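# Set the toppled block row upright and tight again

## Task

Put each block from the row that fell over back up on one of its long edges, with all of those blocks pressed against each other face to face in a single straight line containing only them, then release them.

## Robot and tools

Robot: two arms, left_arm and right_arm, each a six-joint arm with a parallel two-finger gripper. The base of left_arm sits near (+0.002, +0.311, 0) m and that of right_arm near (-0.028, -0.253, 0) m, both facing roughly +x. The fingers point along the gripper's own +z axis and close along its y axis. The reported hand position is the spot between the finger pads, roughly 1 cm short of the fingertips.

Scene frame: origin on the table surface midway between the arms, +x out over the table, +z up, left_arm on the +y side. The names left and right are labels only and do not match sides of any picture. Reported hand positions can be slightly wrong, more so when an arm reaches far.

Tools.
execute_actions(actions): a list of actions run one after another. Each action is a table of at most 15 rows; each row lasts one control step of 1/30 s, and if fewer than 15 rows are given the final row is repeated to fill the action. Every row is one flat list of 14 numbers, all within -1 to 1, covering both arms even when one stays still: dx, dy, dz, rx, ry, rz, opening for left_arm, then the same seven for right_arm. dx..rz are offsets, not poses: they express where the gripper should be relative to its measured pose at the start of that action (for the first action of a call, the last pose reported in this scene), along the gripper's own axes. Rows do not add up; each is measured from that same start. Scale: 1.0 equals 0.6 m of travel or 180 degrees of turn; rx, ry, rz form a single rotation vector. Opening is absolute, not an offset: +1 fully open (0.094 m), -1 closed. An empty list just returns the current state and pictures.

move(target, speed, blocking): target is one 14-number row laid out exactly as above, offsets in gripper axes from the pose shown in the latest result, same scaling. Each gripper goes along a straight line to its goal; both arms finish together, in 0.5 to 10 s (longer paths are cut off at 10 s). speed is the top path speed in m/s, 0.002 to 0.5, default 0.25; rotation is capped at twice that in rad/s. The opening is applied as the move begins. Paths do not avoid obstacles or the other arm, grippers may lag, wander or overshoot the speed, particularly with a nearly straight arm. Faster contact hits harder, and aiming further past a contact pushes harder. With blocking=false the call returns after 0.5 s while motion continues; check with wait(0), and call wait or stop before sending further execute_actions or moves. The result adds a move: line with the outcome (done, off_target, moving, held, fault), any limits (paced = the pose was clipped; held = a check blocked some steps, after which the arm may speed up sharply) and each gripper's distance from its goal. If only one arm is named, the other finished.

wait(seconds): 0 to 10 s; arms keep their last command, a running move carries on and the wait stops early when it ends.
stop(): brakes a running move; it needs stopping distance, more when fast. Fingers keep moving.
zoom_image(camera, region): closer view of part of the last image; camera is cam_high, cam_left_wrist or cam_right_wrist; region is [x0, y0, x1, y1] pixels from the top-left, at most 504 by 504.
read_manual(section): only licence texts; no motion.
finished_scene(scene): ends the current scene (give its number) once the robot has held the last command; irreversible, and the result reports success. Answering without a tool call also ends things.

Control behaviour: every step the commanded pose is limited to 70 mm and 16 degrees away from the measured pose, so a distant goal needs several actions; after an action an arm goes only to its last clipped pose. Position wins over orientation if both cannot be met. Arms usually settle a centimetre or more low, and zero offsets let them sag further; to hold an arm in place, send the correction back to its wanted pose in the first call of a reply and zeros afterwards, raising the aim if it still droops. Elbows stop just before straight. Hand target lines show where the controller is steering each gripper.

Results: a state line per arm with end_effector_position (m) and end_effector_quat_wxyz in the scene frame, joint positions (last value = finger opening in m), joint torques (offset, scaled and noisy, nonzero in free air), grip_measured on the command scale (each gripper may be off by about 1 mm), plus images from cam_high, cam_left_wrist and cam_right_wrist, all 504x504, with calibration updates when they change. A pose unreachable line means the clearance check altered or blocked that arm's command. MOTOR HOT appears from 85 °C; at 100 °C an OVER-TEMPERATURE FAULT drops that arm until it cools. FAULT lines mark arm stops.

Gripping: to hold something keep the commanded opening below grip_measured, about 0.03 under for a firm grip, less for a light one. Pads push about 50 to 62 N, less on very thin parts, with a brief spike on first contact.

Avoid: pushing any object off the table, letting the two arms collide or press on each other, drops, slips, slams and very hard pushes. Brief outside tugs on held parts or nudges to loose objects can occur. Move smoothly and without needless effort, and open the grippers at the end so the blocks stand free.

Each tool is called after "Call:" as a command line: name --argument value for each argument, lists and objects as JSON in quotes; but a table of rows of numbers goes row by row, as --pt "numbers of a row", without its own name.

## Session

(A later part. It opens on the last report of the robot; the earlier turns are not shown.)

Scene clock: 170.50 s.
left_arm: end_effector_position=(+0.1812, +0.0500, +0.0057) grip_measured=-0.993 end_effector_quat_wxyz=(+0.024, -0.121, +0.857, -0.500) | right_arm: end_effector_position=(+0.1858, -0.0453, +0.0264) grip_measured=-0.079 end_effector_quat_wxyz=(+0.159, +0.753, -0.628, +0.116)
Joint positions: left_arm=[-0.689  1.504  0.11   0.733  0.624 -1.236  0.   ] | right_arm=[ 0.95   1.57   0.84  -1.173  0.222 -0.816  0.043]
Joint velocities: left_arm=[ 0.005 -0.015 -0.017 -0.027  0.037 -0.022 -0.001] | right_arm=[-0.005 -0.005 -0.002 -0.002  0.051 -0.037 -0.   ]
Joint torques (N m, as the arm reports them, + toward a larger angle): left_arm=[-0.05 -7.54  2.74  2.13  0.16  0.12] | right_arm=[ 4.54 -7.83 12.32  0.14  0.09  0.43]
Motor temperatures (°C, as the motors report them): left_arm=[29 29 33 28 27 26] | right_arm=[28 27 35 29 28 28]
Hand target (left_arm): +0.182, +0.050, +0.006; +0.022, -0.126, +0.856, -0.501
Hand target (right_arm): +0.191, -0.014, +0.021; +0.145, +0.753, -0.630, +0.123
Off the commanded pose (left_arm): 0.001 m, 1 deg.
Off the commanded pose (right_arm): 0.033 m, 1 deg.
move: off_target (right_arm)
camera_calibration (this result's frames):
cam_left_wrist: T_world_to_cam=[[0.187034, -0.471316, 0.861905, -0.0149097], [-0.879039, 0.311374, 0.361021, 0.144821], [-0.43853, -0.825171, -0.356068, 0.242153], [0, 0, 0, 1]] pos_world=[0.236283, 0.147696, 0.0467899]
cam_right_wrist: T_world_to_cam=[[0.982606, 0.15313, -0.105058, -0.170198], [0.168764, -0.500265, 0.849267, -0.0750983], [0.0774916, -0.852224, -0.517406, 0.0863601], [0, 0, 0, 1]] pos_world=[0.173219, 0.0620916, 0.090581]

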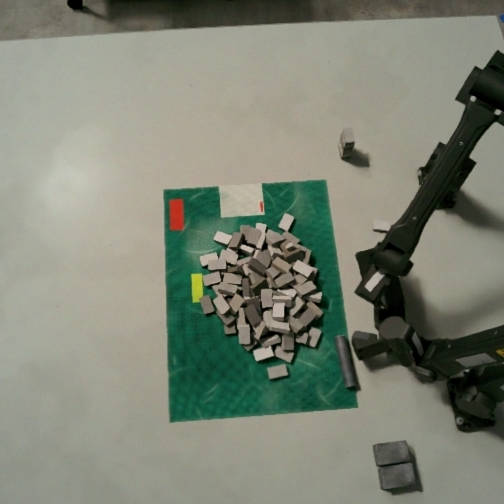

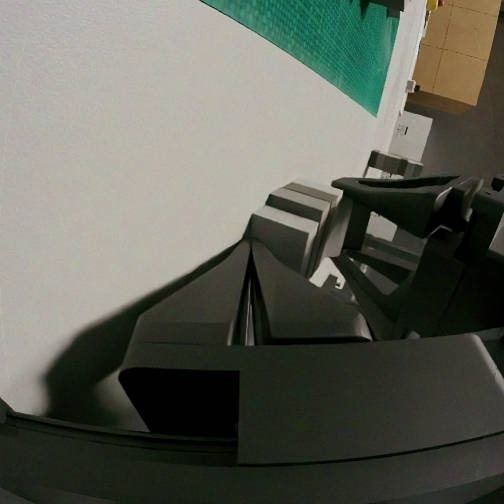

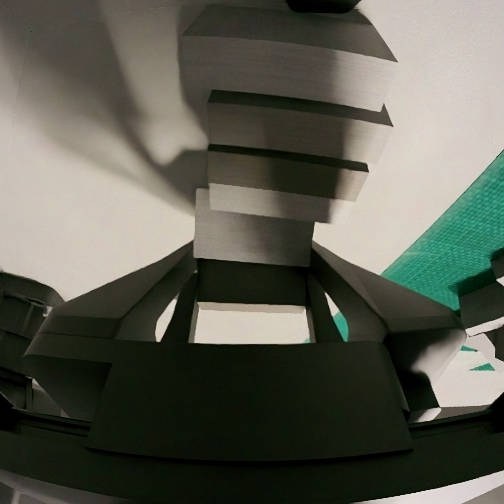

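Call:
move --target '[0,0,0,0,0,0,-1,-0.012,0,0.02,0,0.04,0,-0.3]' --speed 0.03

Call:
move --target '[0,0,0,0,0,0,-1,0,0,0,0,0,0,0.6]'

Call:
move --target '[0,0,-0.1,0,0,0,-1,0.2,0,-0.1,0,-0.17,0,0.6]' --speed 0.1

Call:
zoom_image --camera "cam_high" --region '[310, 190, 450, 330]'

Scene clock: 184.47 s.
left_arm: end_effector_position=(+0.1810, +0.0501, +0.0056) grip_measured=-0.993 end_effector_quat_wxyz=(+0.025, -0.119, +0.857, -0.500) | right_arm: end_effector_position=(+0.1869, -0.0595, +0.0238) grip_measured=-0.079 end_effector_quat_wxyz=(+0.188, +0.742, -0.625, +0.153)
Joint positions: left_arm=[-0.689  1.504  0.109  0.733  0.624 -1.232  0.   ] | right_arm=[ 0.954  1.601  0.84  -1.21   0.288 -0.778  0.043]
Joint velocities: left_arm=[ 0.005 -0.005 -0.002 -0.007  0.037 -0.037 -0.   ] | right_arm=[-0.015 -0.015  0.002 -0.012 -0.066 -0.037  0.001]
Joint torques (N m, as the arm reports them, + toward a larger angle): left_arm=[ 0.34 -7.7   2.58  2.14  0.2   0.22] | right_arm=[ 4.47 -7.74  9.32 -0.38  0.39  0.21]
Motor temperatures (°C, as the motors report them): left_arm=[29 29 33 28 27 26] | right_arm=[29 27 37 29 28 28]
Hand target (left_arm): +0.181, +0.050, +0.006; +0.024, -0.121, +0.857, -0.500
Hand target (right_arm): +0.184, -0.044, +0.013; +0.196, +0.745, -0.616, +0.164
Off the commanded pose (left_arm): 0.000 m, 0 deg.
Off the commanded pose (right_arm): 0.020 m, 2 deg.
move: off_target (right_arm)
camera_calibration (this result's frames):
cam_left_wrist: T_world_to_cam=[[0.183969, -0.472311, 0.86202, -0.0141446], [-0.879448, 0.312596, 0.358964, 0.144706], [-0.439006, -0.82414, -0.357865, 0.242193], [0, 0, 0, 1]] pos_world=[0.236188, 0.147686, 0.0469211]
cam_right_wrist: T_world_to_cam=[[0.985602, 0.138196, -0.0974143, -0.170957], [0.147394, -0.419972, 0.895488, -0.0725085], [0.0828419, -0.896953, -0.434294, 0.0671803], [0, 0, 0, 1]] pos_world=[0.173618, 0.0534317, 0.0774528]

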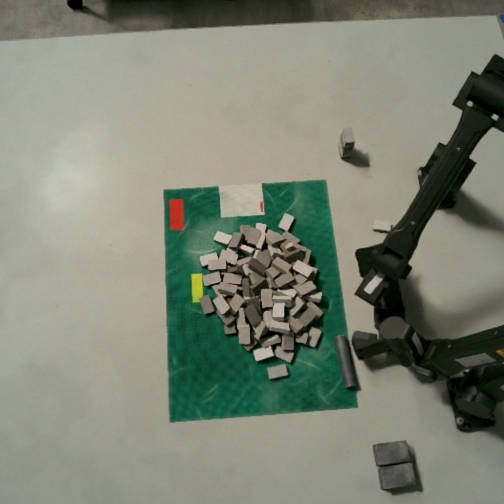

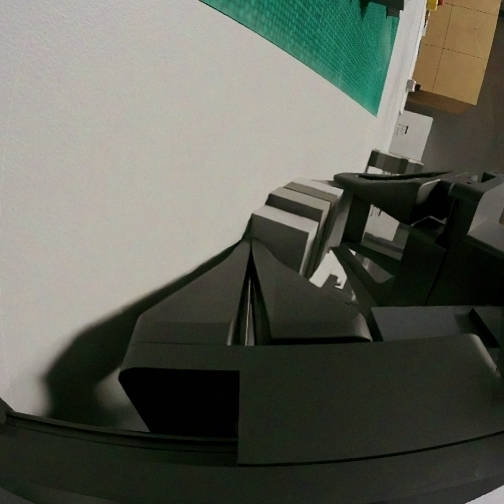

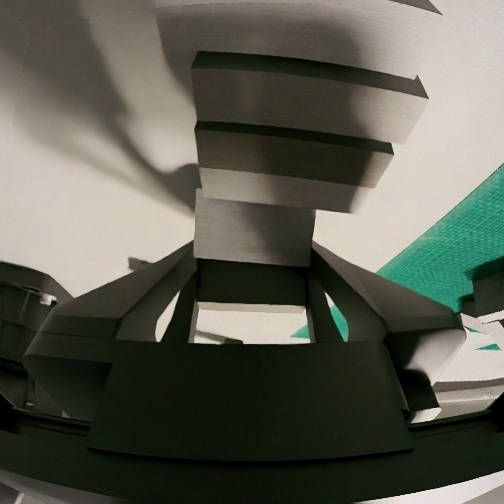

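Scene clock: 184.97 s.
left_arm: end_effector_position=(+0.1809, +0.0500, +0.0057) grip_measured=-0.993 end_effector_quat_wxyz=(+0.025, -0.119, +0.857, -0.500) | right_arm: end_effector_position=(+0.1877, -0.0597, +0.0250) grip_measured=+0.597 end_effector_quat_wxyz=(+0.186, +0.741, -0.627, +0.153)
Joint positions: left_arm=[-0.689  1.504  0.109  0.733  0.625 -1.232  0.   ] | right_arm=[ 0.952  1.597  0.84  -1.21   0.288 -0.779  0.075]
Joint velocities: left_arm=[-0.015 -0.015  0.012 -0.007 -0.037 -0.037 -0.   ] | right_arm=[-0.005 -0.005  0.017 -0.007 -0.007 -0.022  0.   ]
Joint torques (N m, as the arm reports them, + toward a larger angle): left_arm=[ 0.28 -7.45  2.52  2.1   0.15  0.27] | right_arm=[  1.02 -12.17   6.36  -0.64   0.2   -0.15]
Motor temperatures (°C, as the motors report them): left_arm=[29 29 33 28 27 26] | right_arm=[29 27 37 29 28 28]
Hand target (left_arm): +0.181, +0.050, +0.006; +0.025, -0.119, +0.857, -0.500
Hand target (right_arm): +0.187, -0.059, +0.024; +0.188, +0.742, -0.625, +0.153
Off the commanded pose (left_arm): 0.000 m, 0 deg.
Off the commanded pose (right_arm): 0.001 m, 0 deg.
move: done
camera_calibration (this result's frames):
cam_left_wrist: T_world_to_cam=[[0.183927, -0.472098, 0.862145, -0.0141914], [-0.879159, 0.31326, 0.359094, 0.144519], [-0.439603, -0.82401, -0.357432, 0.242219], [0, 0, 0, 1]] pos_world=[0.236146, 0.147619, 0.0469161]
cam_right_wrist: T_world_to_cam=[[0.986115, 0.136574, -0.0944752, -0.171885], [0.144333, -0.423483, 0.894332, -0.0733952], [0.0821336, -0.89555, -0.437315, 0.0677542], [0, 0, 0, 1]] pos_world=[0.174527, 0.0530706, 0.0790308]

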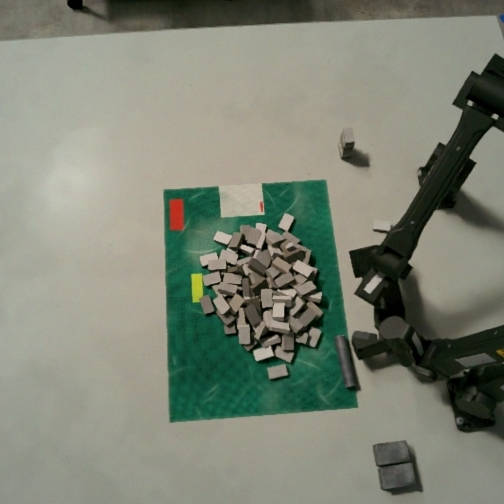

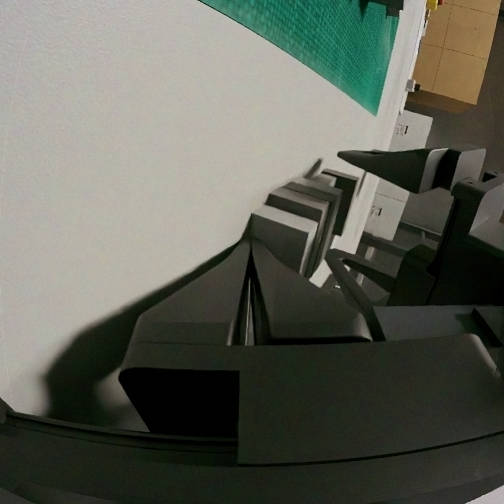

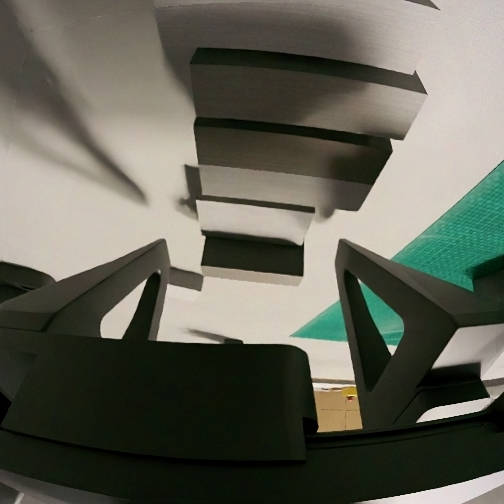

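Scene clock: 188.07 s.
left_arm: end_effector_position=(+0.1734, +0.0956, +0.0374) grip_measured=-0.993 end_effector_quat_wxyz=(+0.023, -0.117, +0.856, -0.503) | right_arm: end_effector_position=(+0.2076, -0.1390, +0.1258) grip_measured=+0.597 end_effector_quat_wxyz=(+0.020, +0.751, -0.658, -0.054)
Joint positions: left_arm=[-0.481  1.077  0.072  0.23   0.79  -1.054  0.   ] | right_arm=[ 0.449  1.136  0.782 -1.301 -0.08  -1.307  0.075]
Joint velocities: left_arm=[-0.015 -0.005 -0.007 -0.022 -0.007 -0.022  0.   ] | right_arm=[ 0.005 -0.005 -0.002  0.002  0.007  0.007  0.001]
Joint torques (N m, as the arm reports them, + toward a larger angle): left_arm=[ 1.49 -4.47  4.33  1.52  0.49  0.34] | right_arm=[ 1.27 -8.05 10.03 -0.36 -0.22 -0.22]
Motor temperatures (°C, as the motors report them): left_arm=[29 29 33 28 27 26] | right_arm=[28 27 36 29 28 28]
Hand target (left_arm): +0.171, +0.100, +0.035; +0.024, -0.119, +0.857, -0.501
Hand target (right_arm): +0.208, -0.140, +0.132; +0.018, +0.753, -0.655, -0.055
Off the commanded pose (left_arm): 0.006 m, 1 deg.
Off the commanded pose (right_arm): 0.008 m, 1 deg.
move: done
camera_calibration (this result's frames):
cam_left_wrist: T_world_to_cam=[[0.182533, -0.466727, 0.86536, -0.0189931], [-0.877218, 0.320188, 0.357726, 0.111329], [-0.444038, -0.824406, -0.350977, 0.288373], [0, 0, 0, 1]] pos_world=[0.229176, 0.193226, 0.0778228]
cam_right_wrist: T_world_to_cam=[[0.984718, 0.130291, -0.115566, -0.169108], [0.172544, -0.820002, 0.545733, -0.217156], [-0.0236597, -0.557333, -0.829952, 0.15755], [0, 0, 0, 1]] pos_world=[0.20772, -0.0682276, 0.229725]

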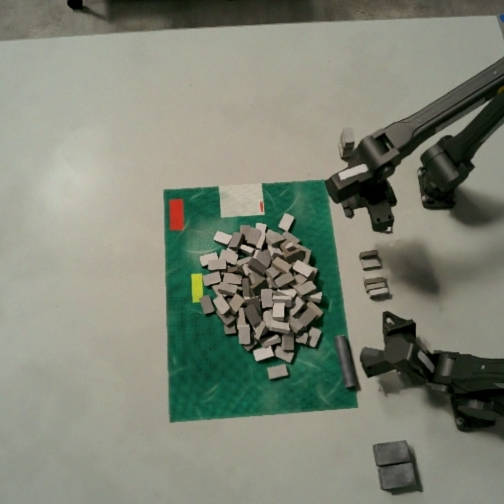

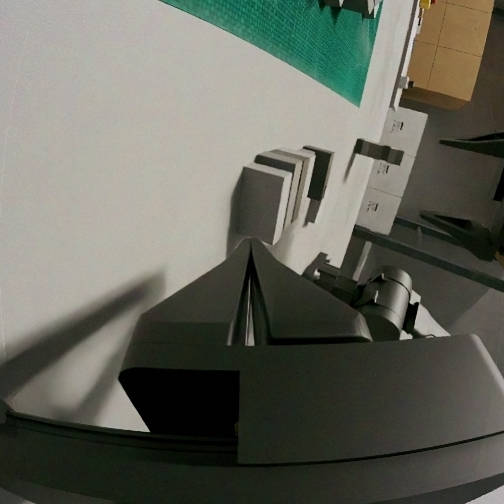

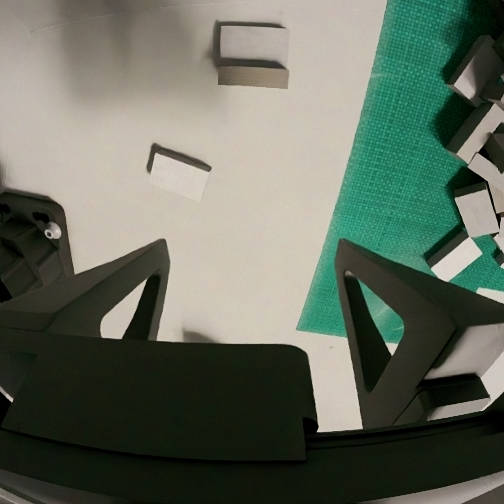

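Region (310, 190, 450, 330) of cam_high's 504x504 image, scaled by 3.600, with more detail than that image has.

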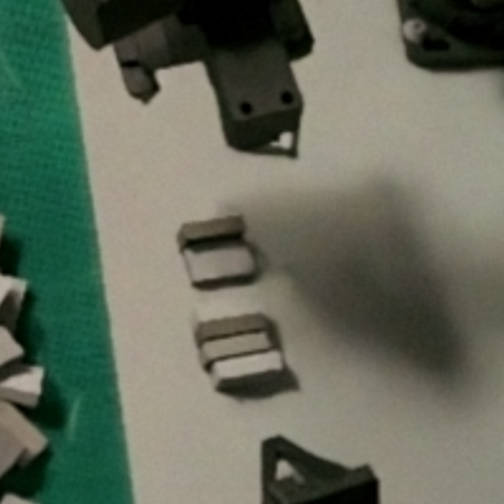

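Call:
move --target '[0,0,0,0,0,0,-1,-0.13,0.007,0.13,0,0.03,0,0.6]' --speed 0.15

Scene clock: 195.60 s.
left_arm: end_effector_position=(+0.1734, +0.0956, +0.0373) grip_measured=-0.993 end_effector_quat_wxyz=(+0.023, -0.117, +0.856, -0.503) | right_arm: end_effector_position=(+0.1861, -0.0569, +0.0583) grip_measured=+0.597 end_effector_quat_wxyz=(+0.050, +0.757, -0.652, -0.017)
Joint positions: left_arm=[-0.481  1.077  0.072  0.23   0.79  -1.053  0.   ] | right_arm=[ 0.78   1.331  0.744 -1.087 -0.021 -0.991  0.075]
Joint velocities: left_arm=[ 0.005  0.005  0.002 -0.017  0.007 -0.066 -0.   ] | right_arm=[-0.015  0.005 -0.007 -0.017 -0.022  0.081  0.001]
Joint torques (N m, as the arm reports them, + toward a larger angle): left_arm=[ 0.13 -3.38  5.26  2.1   0.29  0.28] | right_arm=[ 0.98 -9.76  6.79  0.89  0.03 -0.02]
Motor temperatures (°C, as the motors report them): left_arm=[29 29 33 28 27 26] | right_arm=[28 27 36 29 28 28]
Hand target (left_arm): +0.173, +0.096, +0.037; +0.023, -0.117, +0.856, -0.503
Hand target (right_arm): +0.185, -0.058, +0.053; +0.050, +0.753, -0.656, -0.015
Off the commanded pose (left_arm): 0.000 m, 0 deg.
Off the commanded pose (right_arm): 0.006 m, 1 deg.
move: done
camera_calibration (this result's frames):
cam_left_wrist: T_world_to_cam=[[0.181351, -0.46721, 0.865348, -0.0186768], [-0.877321, 0.320704, 0.357011, 0.111295], [-0.44432, -0.823932, -0.351733, 0.288383], [0, 0, 0, 1]] pos_world=[0.229163, 0.19319, 0.0778623]
cam_right_wrist: T_world_to_cam=[[0.983668, 0.141265, -0.111544, -0.165889], [0.17997, -0.761723, 0.622405, -0.111773], [0.00295886, -0.632314, -0.774706, 0.134357], [0, 0, 0, 1]] pos_world=[0.182898, 0.02325, 0.155151]

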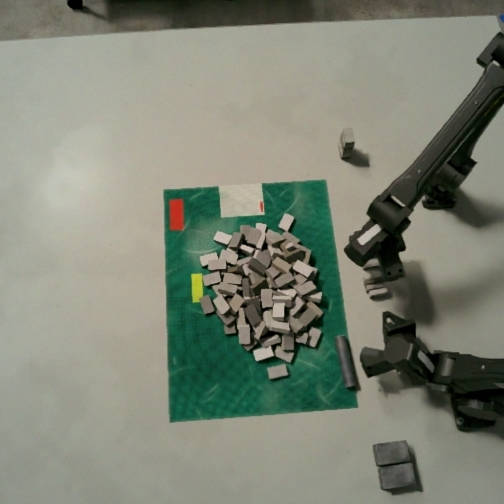

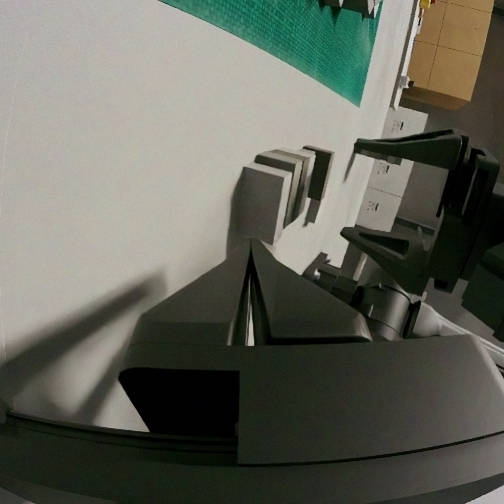

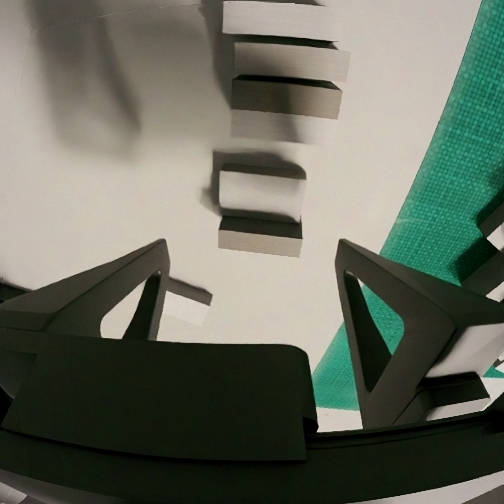

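Call:
move --target '[0,0,0,0,0,0,-1,0.025,-0.006,0.06,0,0,0,0.6]' --speed 0.06

Scene clock: 199.60 s.
left_arm: end_effector_position=(+0.1734, +0.0956, +0.0373) grip_measured=-0.993 end_effector_quat_wxyz=(+0.023, -0.117, +0.856, -0.503) | right_arm: end_effector_position=(+0.1887, -0.0689, +0.0288) grip_measured=+0.597 end_effector_quat_wxyz=(+0.048, +0.755, -0.654, -0.018)
Joint positions: left_arm=[-0.481  1.077  0.072  0.23   0.79  -1.053  0.   ] | right_arm=[ 0.743  1.371  0.685 -0.985 -0.02  -1.022  0.075]
Joint velocities: left_arm=[ 0.005 -0.005  0.007 -0.007 -0.095  0.11   0.   ] | right_arm=[-0.005 -0.005 -0.012  0.012 -0.007 -0.051 -0.001]
Joint torques (N m, as the arm reports them, + toward a larger angle): left_arm=[ 0.06 -3.25  5.33  1.98  0.31  0.25] | right_arm=[ 0.53 -7.94  6.24  0.96  0.04 -0.22]
Motor temperatures (°C, as the motors report them): left_arm=[29 29 34 28 27 26] | right_arm=[28 27 36 29 28 28]
Hand target (left_arm): +0.173, +0.096, +0.037; +0.023, -0.117, +0.856, -0.503
Hand target (right_arm): +0.189, -0.072, +0.022; +0.050, +0.756, -0.652, -0.018
Off the commanded pose (left_arm): 0.000 m, 0 deg.
Off the commanded pose (right_arm): 0.007 m, 0 deg.
move: done
camera_calibration (this result's frames):
cam_left_wrist: T_world_to_cam=[[0.181351, -0.46721, 0.865348, -0.0186768], [-0.877321, 0.320704, 0.357011, 0.111295], [-0.44432, -0.823932, -0.351733, 0.288383], [0, 0, 0, 1]] pos_world=[0.229163, 0.19319, 0.0778623]
cam_right_wrist: T_world_to_cam=[[0.984671, 0.136477, -0.108616, -0.170612], [0.174418, -0.76562, 0.619196, -0.102223], [0.00134743, -0.628649, -0.777688, 0.104541], [0, 0, 0, 1]] pos_world=[0.185686, 0.0107405, 0.126065]

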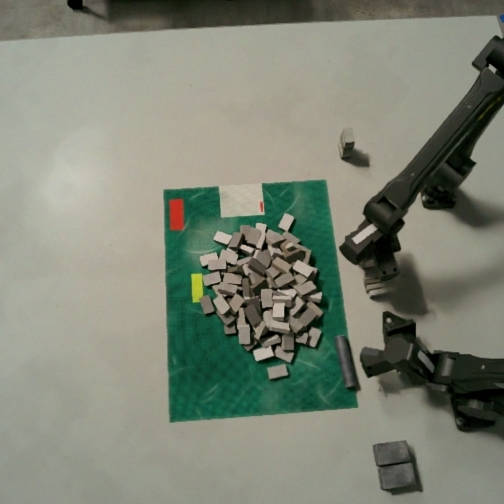

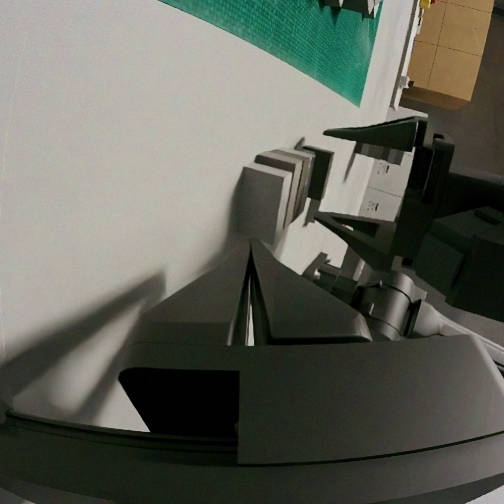

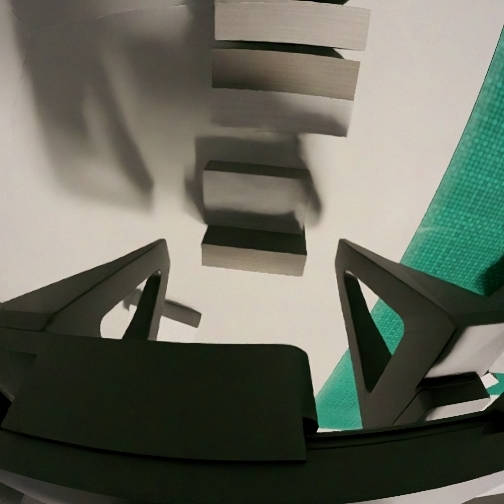

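Close, lift, carry.

Call:
move --target '[0,0,0,0,0,0,-1,0.006,0,0.012,0,0,0,0.6]' --speed 0.04

Call:
move --target '[0,0,0,0,0,0,-1,0,0,0,0,0,0,-0.3]'

Call:
move --target '[0,0,0,0,0,0,-1,0,-0.01,-0.055,0,0,0,-0.3]' --speed 0.06

Call:
move --target '[0,0,0,0,0,0,-1,-0.085,-0.025,-0.01,0,0,0,-0.3]' --speed 0.06

Scene clock: 207.90 s.
left_arm: end_effector_position=(+0.1734, +0.0956, +0.0373) grip_measured=-0.993 end_effector_quat_wxyz=(+0.023, -0.117, +0.856, -0.503) | right_arm: end_effector_position=(+0.1900, -0.0680, +0.0287) grip_measured=+0.597 end_effector_quat_wxyz=(+0.044, +0.756, -0.653, -0.017)
Joint positions: left_arm=[-0.481  1.077  0.072  0.23   0.79  -1.053  0.   ] | right_arm=[ 0.743  1.371  0.685 -0.979 -0.02  -1.024  0.075]
Joint velocities: left_arm=[-0.005  0.015  0.012 -0.017 -0.066 -0.066  0.   ] | right_arm=[-0.005 -0.015  0.007 -0.007  0.037 -0.022  0.001]
Joint torques (N m, as the arm reports them, + toward a larger angle): left_arm=[ 0.1  -3.29  5.27  2.07  0.3   0.27] | right_arm=[ 0.78 -9.05  5.67  0.8   0.   -0.21]
Motor temperatures (°C, as the motors report them): left_arm=[29 29 34 28 27 26] | right_arm=[28 27 35 29 28 28]
Hand target (left_arm): +0.173, +0.096, +0.037; +0.023, -0.117, +0.856, -0.503
Hand target (right_arm): +0.188, -0.073, +0.022; +0.048, +0.755, -0.654, -0.018
Off the commanded pose (left_arm): 0.000 m, 0 deg.
Off the commanded pose (right_arm): 0.009 m, 0 deg.
move: done
camera_calibration (this result's frames):
cam_left_wrist: T_world_to_cam=[[0.181351, -0.46721, 0.865348, -0.0186768], [-0.877321, 0.320704, 0.357011, 0.111295], [-0.44432, -0.823932, -0.351733, 0.288383], [0, 0, 0, 1]] pos_world=[0.229163, 0.19319, 0.0778623]
cam_right_wrist: T_world_to_cam=[[0.984982, 0.138427, -0.103196, -0.17211], [0.172551, -0.768019, 0.616744, -0.101378], [0.00611747, -0.625288, -0.78037, 0.104403], [0, 0, 0, 1]] pos_world=[0.186379, 0.0112462, 0.126236]

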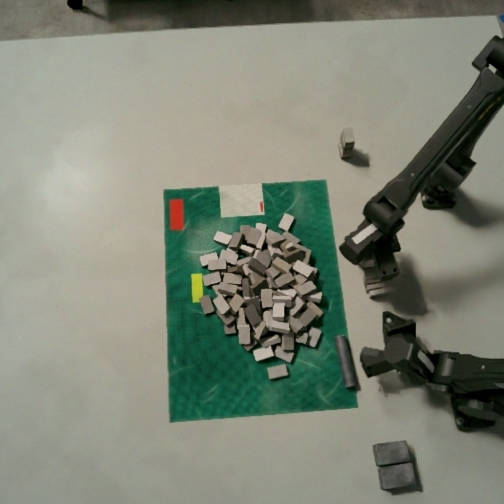

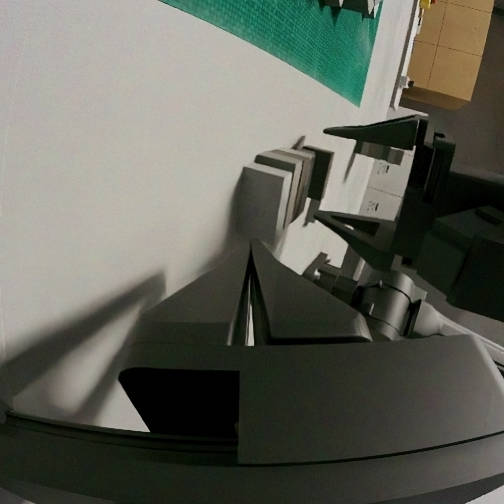

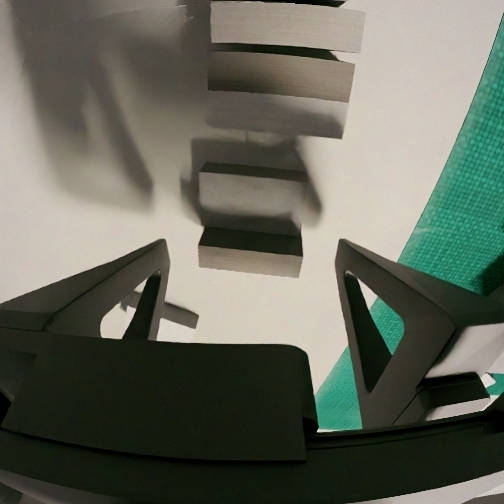

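Scene clock: 208.40 s.
left_arm: end_effector_position=(+0.1734, +0.0956, +0.0373) grip_measured=-0.993 end_effector_quat_wxyz=(+0.023, -0.117, +0.856, -0.503) | right_arm: end_effector_position=(+0.1900, -0.0680, +0.0287) grip_measured=-0.092 end_effector_quat_wxyz=(+0.044, +0.756, -0.653, -0.018)
Joint positions: left_arm=[-0.481  1.077  0.072  0.23   0.79  -1.053  0.   ] | right_arm=[ 0.743  1.371  0.685 -0.979 -0.02  -1.024  0.043]
Joint velocities: left_arm=[-0.005 -0.015 -0.007 -0.012 -0.022  0.007 -0.   ] | right_arm=[-0.005 -0.005 -0.012  0.007  0.022 -0.051 -0.   ]
Joint torques (N m, as the arm reports them, + toward a larger angle): left_arm=[-0.03 -3.8   5.29  2.03  0.29  0.27] | right_arm=[ 0.08 -9.56  7.28  0.35 -0.05 -0.07]
Motor temperatures (°C, as the motors report them): left_arm=[29 29 34 28 27 26] | right_arm=[28 27 35 29 28 28]
Hand target (left_arm): +0.173, +0.096, +0.037; +0.023, -0.117, +0.856, -0.503
Hand target (right_arm): +0.190, -0.068, +0.029; +0.044, +0.756, -0.653, -0.017
Off the commanded pose (left_arm): 0.000 m, 0 deg.
Off the commanded pose (right_arm): 0.000 m, 0 deg.
move: done
camera_calibration (this result's frames):
cam_left_wrist: T_world_to_cam=[[0.181351, -0.46721, 0.865348, -0.0186768], [-0.877321, 0.320704, 0.357011, 0.111295], [-0.44432, -0.823932, -0.351733, 0.288383], [0, 0, 0, 1]] pos_world=[0.229163, 0.19319, 0.0778623]
cam_right_wrist: T_world_to_cam=[[0.984961, 0.138422, -0.103394, -0.172066], [0.172674, -0.768205, 0.616478, -0.101361], [0.00590599, -0.62506, -0.780554, 0.104497], [0, 0, 0, 1]] pos_world=[0.186364, 0.0112683, 0.126261]

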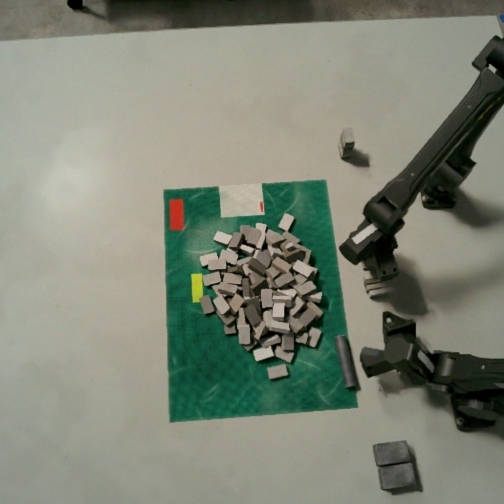

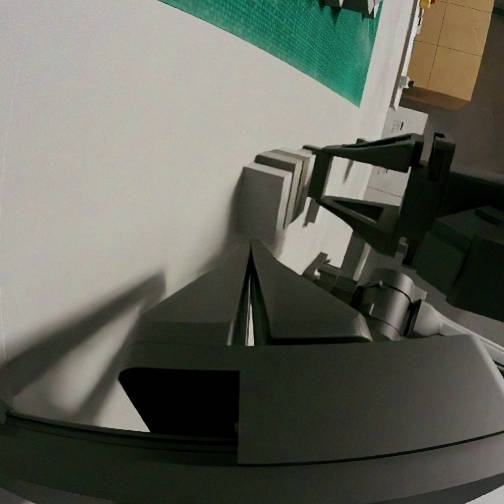

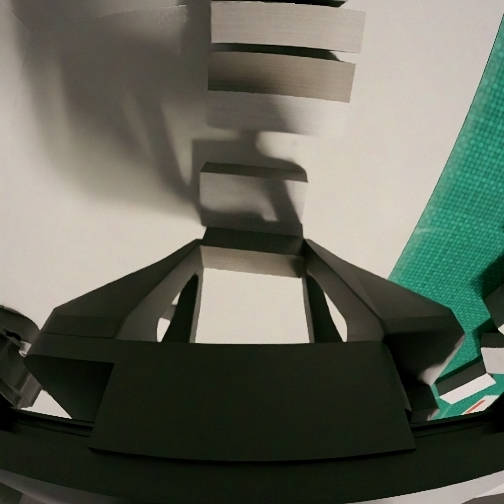

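Scene clock: 209.37 s.
left_arm: end_effector_position=(+0.1734, +0.0956, +0.0373) grip_measured=-0.993 end_effector_quat_wxyz=(+0.023, -0.117, +0.856, -0.503) | right_arm: end_effector_position=(+0.1819, -0.0761, +0.0439) grip_measured=-0.092 end_effector_quat_wxyz=(+0.065, +0.754, -0.654, -0.021)
Joint positions: left_arm=[-0.481  1.077  0.072  0.23   0.79  -1.053  0.   ] | right_arm=[ 0.739  1.338  0.701 -1.069 -0.02  -1.026  0.043]
Joint velocities: left_arm=[ 0.005  0.005  0.007  0.007  0.007  0.007 -0.   ] | right_arm=[-0.005 -0.005  0.007 -0.012  0.007 -0.037  0.   ]
Joint torques (N m, as the arm reports them, + toward a larger angle): left_arm=[ 0.06 -3.58  5.21  1.99  0.27  0.29] | right_arm=[  0.43 -10.86  12.41  -0.57   0.04  -0.21]
Motor temperatures (°C, as the motors report them): left_arm=[29 29 34 28 27 26] | right_arm=[28 27 35 29 28 28]
Hand target (left_arm): +0.173, +0.096, +0.037; +0.023, -0.117, +0.856, -0.503
Hand target (right_arm): +0.198, -0.067, +0.061; +0.044, +0.756, -0.653, -0.017
Off the commanded pose (left_arm): 0.000 m, 0 deg.
Off the commanded pose (right_arm): 0.026 m, 2 deg.
move: off_target (right_arm)
camera_calibration (this result's frames):
cam_left_wrist: T_world_to_cam=[[0.181351, -0.46721, 0.865348, -0.0186768], [-0.877321, 0.320704, 0.357011, 0.111295], [-0.44432, -0.823932, -0.351733, 0.288383], [0, 0, 0, 1]] pos_world=[0.229163, 0.19319, 0.0778623]
cam_right_wrist: T_world_to_cam=[[0.981381, 0.132979, -0.138595, -0.159657], [0.190986, -0.752231, 0.630613, -0.118402], [-0.0203971, -0.645341, -0.763622, 0.113871], [0, 0, 0, 1]] pos_world=[0.181621, 0.00565095, 0.139493]

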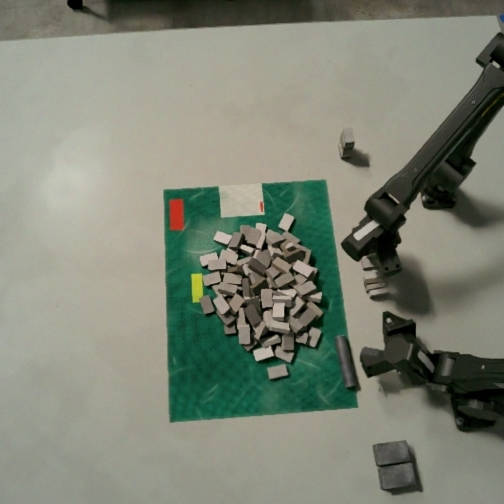

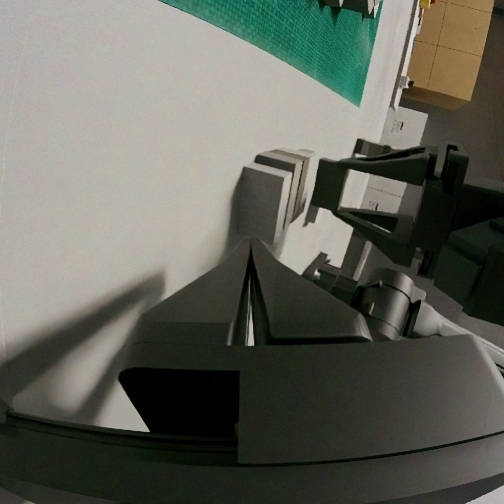

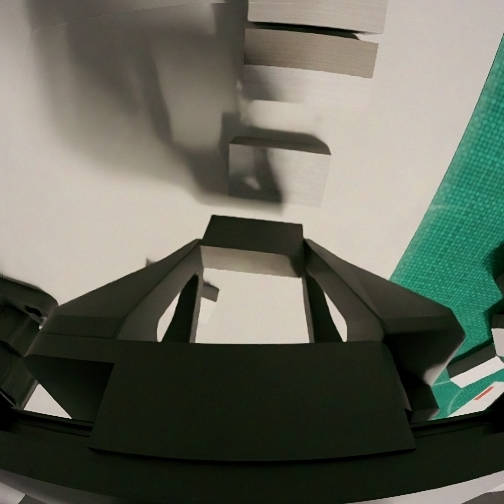

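Scene clock: 210.53 s.
left_arm: end_effector_position=(+0.1734, +0.0956, +0.0373) grip_measured=-0.993 end_effector_quat_wxyz=(+0.023, -0.117, +0.856, -0.503) | right_arm: end_effector_position=(+0.1754, -0.0426, +0.0354) grip_measured=-0.092 end_effector_quat_wxyz=(+0.083, +0.754, -0.652, -0.021)
Joint positions: left_arm=[-0.481  1.077  0.072  0.23   0.79  -1.053  0.   ] | right_arm=[ 0.836  1.426  0.756 -1.069 -0.029 -0.933  0.043]
Joint velocities: left_arm=[-0.005  0.005 -0.002  0.017  0.022  0.066 -0.   ] | right_arm=[-0.015 -0.015  0.012 -0.022 -0.051  0.022 -0.001]
Joint torques (N m, as the arm reports them, + toward a larger angle): left_arm=[-0.25 -3.18  5.22  1.91  0.28  0.29] | right_arm=[  2.1  -10.9   12.16  -0.08  -0.17   0.01]
Motor temperatures (°C, as the motors report them): left_arm=[29 29 34 28 27 26] | right_arm=[28 27 35 29 28 28]
Hand target (left_arm): +0.173, +0.096, +0.037; +0.023, -0.117, +0.856, -0.503
Hand target (right_arm): +0.189, -0.024, +0.046; +0.064, +0.754, -0.654, -0.020
Off the commanded pose (left_arm): 0.000 m, 0 deg.
Off the commanded pose (right_arm): 0.026 m, 2 deg.
move: off_target (right_arm)
camera_calibration (this result's frames):
cam_left_wrist: T_world_to_cam=[[0.181351, -0.46721, 0.865348, -0.0186768], [-0.877321, 0.320704, 0.357011, 0.111295], [-0.44432, -0.823932, -0.351733, 0.288383], [0, 0, 0, 1]] pos_world=[0.229163, 0.19319, 0.0778623]
cam_right_wrist: T_world_to_cam=[[0.977388, 0.13259, -0.164721, -0.1573], [0.208531, -0.733479, 0.646934, -0.089451], [-0.0350426, -0.666655, -0.744542, 0.129846], [0, 0, 0, 1]] pos_world=[0.176947, 0.0418083, 0.128634]

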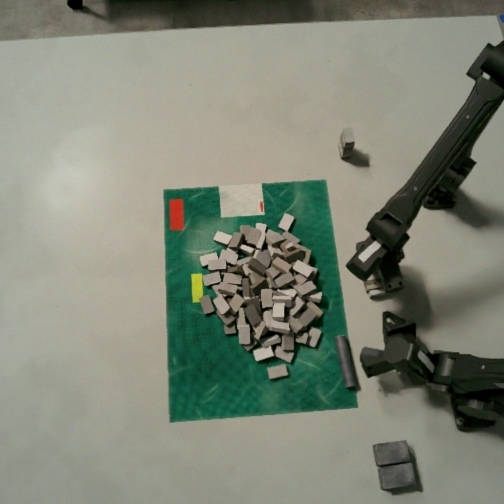

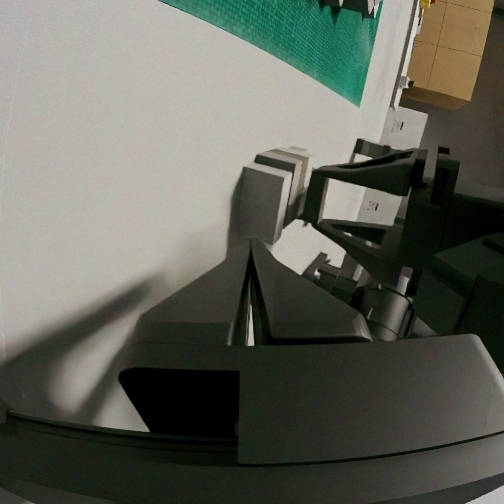

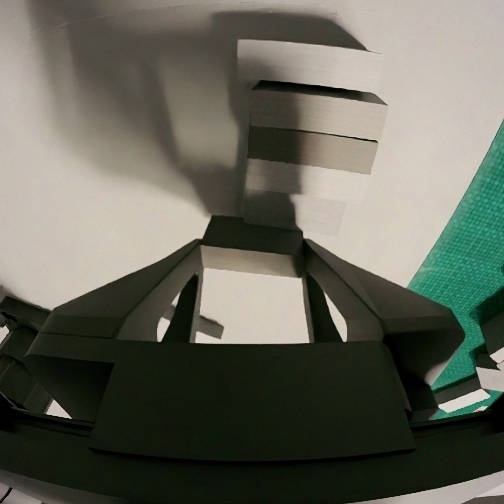

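Call:
move --target '[0,0,-0.2,0,0,0,-1,0,-0.03,-0.11,0,0,0,-0.3]' --speed 0.1

Call:
move --target '[0,0,0,0,0,0,-1,-0.19,-0.05,-0.02,0,0,0,-0.3]' --speed 0.1

Scene clock: 225.27 s.
left_arm: end_effector_position=(+0.1395, +0.1907, +0.0832) grip_measured=-0.993 end_effector_quat_wxyz=(+0.005, -0.123, +0.854, -0.506) | right_arm: end_effector_position=(+0.1870, -0.0446, +0.0795) grip_measured=-0.092 end_effector_quat_wxyz=(+0.105, +0.751, -0.652, -0.023)
Joint positions: left_arm=[ 0.2    0.825  0.228 -1.139  1.053  0.055  0.   ] | right_arm=[ 0.807  1.397  0.859 -1.247 -0.025 -0.959  0.043]
Joint velocities: left_arm=[ 0.005  0.005  0.002 -0.007 -0.066  0.095  0.001] | right_arm=[-0.015  0.015  0.007  0.012 -0.022 -0.022 -0.   ]
Joint torques (N m, as the arm reports them, + toward a larger angle): left_arm=[ 1.27  0.56  9.54 -0.17  0.86  0.45] | right_arm=[  0.71 -12.61  12.74  -0.71   0.03  -0.21]
Motor temperatures (°C, as the motors report them): left_arm=[29 29 36 28 27 26] | right_arm=[28 27 38 29 28 28]
Hand target (left_arm): +0.155, +0.196, +0.096; +0.022, -0.117, +0.854, -0.506
Hand target (right_arm): +0.201, -0.035, +0.098; +0.083, +0.754, -0.652, -0.020
Off the commanded pose (left_arm): 0.021 m, 2 deg.
Off the commanded pose (right_arm): 0.026 m, 3 deg.
move: off_target (left_arm, right_arm)
camera_calibration (this result's frames):
cam_left_wrist: T_world_to_cam=[[0.21014, -0.459117, 0.863164, -0.0132121], [-0.861572, 0.33033, 0.385455, 0.0282304], [-0.462098, -0.824678, -0.326147, 0.368326], [0, 0, 0, 1]] pos_world=[0.197302, 0.288359, 0.120651]
cam_right_wrist: T_world_to_cam=[[0.971892, 0.12406, -0.200085, -0.157599], [0.227397, -0.714735, 0.661396, -0.125681], [-0.0609555, -0.688304, -0.722857, 0.163932], [0, 0, 0, 1]] pos_world=[0.191742, 0.0425582, 0.170091]

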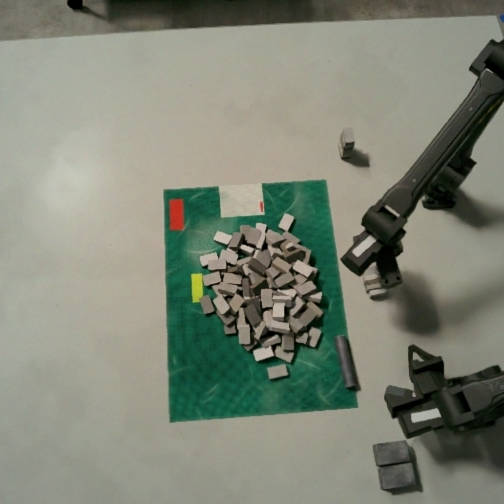

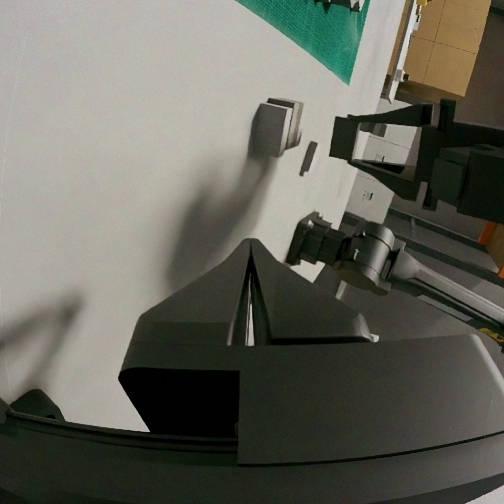

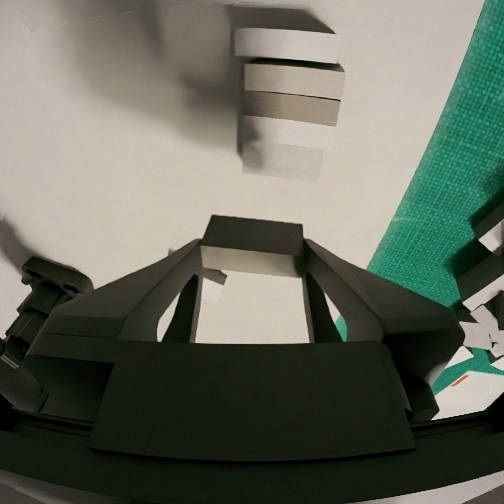

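Scene clock: 226.80 s.
left_arm: end_effector_position=(+0.1395, +0.1907, +0.0832) grip_measured=-0.993 end_effector_quat_wxyz=(+0.005, -0.123, +0.854, -0.506) | right_arm: end_effector_position=(+0.1914, +0.0580, +0.0659) grip_measured=-0.092 end_effector_quat_wxyz=(+0.115, +0.753, -0.648, -0.021)
Joint positions: left_arm=[ 0.2    0.825  0.228 -1.139  1.053  0.056  0.   ] | right_arm=[ 0.982  1.625  1.074 -1.247 -0.057 -0.796  0.043]
Joint velocities: left_arm=[-0.015 -0.005 -0.002  0.002 -0.007  0.051 -0.   ] | right_arm=[-0.015 -0.015 -0.022 -0.012 -0.066 -0.066  0.   ]
Joint torques (N m, as the arm reports them, + toward a larger angle): left_arm=[ 0.3  -0.8   6.36  0.47  0.7   0.27] | right_arm=[  1.83 -13.68  12.48  -0.65  -0.11  -0.01]
Motor temperatures (°C, as the motors report them): left_arm=[29 29 36 28 27 26] | right_arm=[28 27 38 29 28 28]
Hand target (left_arm): +0.139, +0.191, +0.083; +0.005, -0.123, +0.854, -0.506
Hand target (right_arm): +0.200, +0.073, +0.075; +0.103, +0.751, -0.652, -0.022
Off the commanded pose (left_arm): 0.000 m, 0 deg.
Off the commanded pose (right_arm): 0.020 m, 1 deg.
move: off_target (right_arm)
camera_calibration (this result's frames):
cam_left_wrist: T_world_to_cam=[[0.20977, -0.4592, 0.86321, -0.0131486], [-0.861637, 0.330471, 0.385188, 0.0282348], [-0.462145, -0.824575, -0.326341, 0.368329], [0, 0, 0, 1]] pos_world=[0.197307, 0.288346, 0.120675]
cam_right_wrist: T_world_to_cam=[[0.968697, 0.129019, -0.212087, -0.176231], [0.24039, -0.700754, 0.671682, -0.0482819], [-0.0619613, -0.70164, -0.709833, 0.225034], [0, 0, 0, 1]] pos_world=[0.196265, 0.146796, 0.15479]

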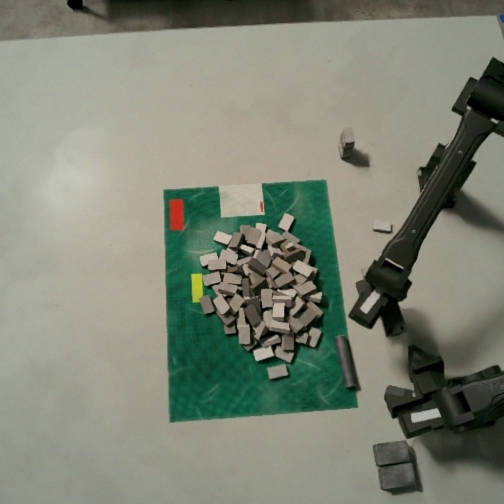

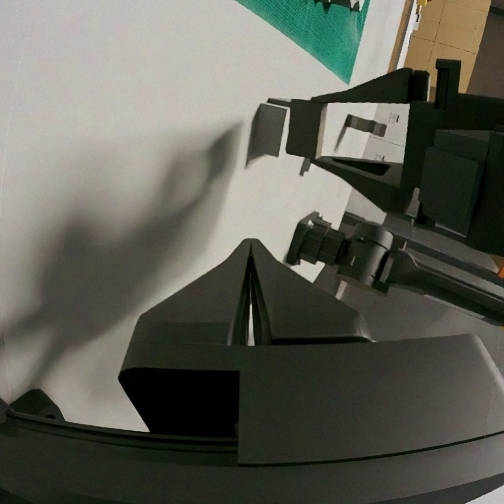

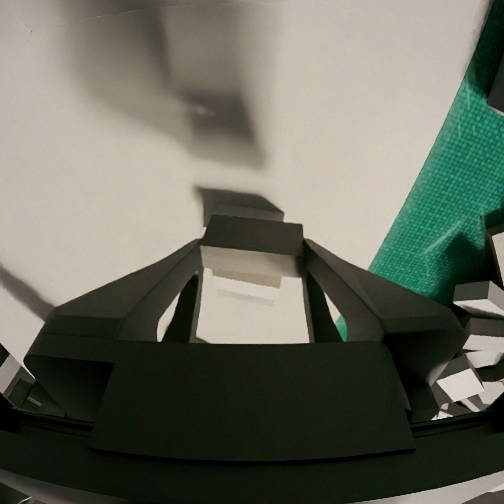

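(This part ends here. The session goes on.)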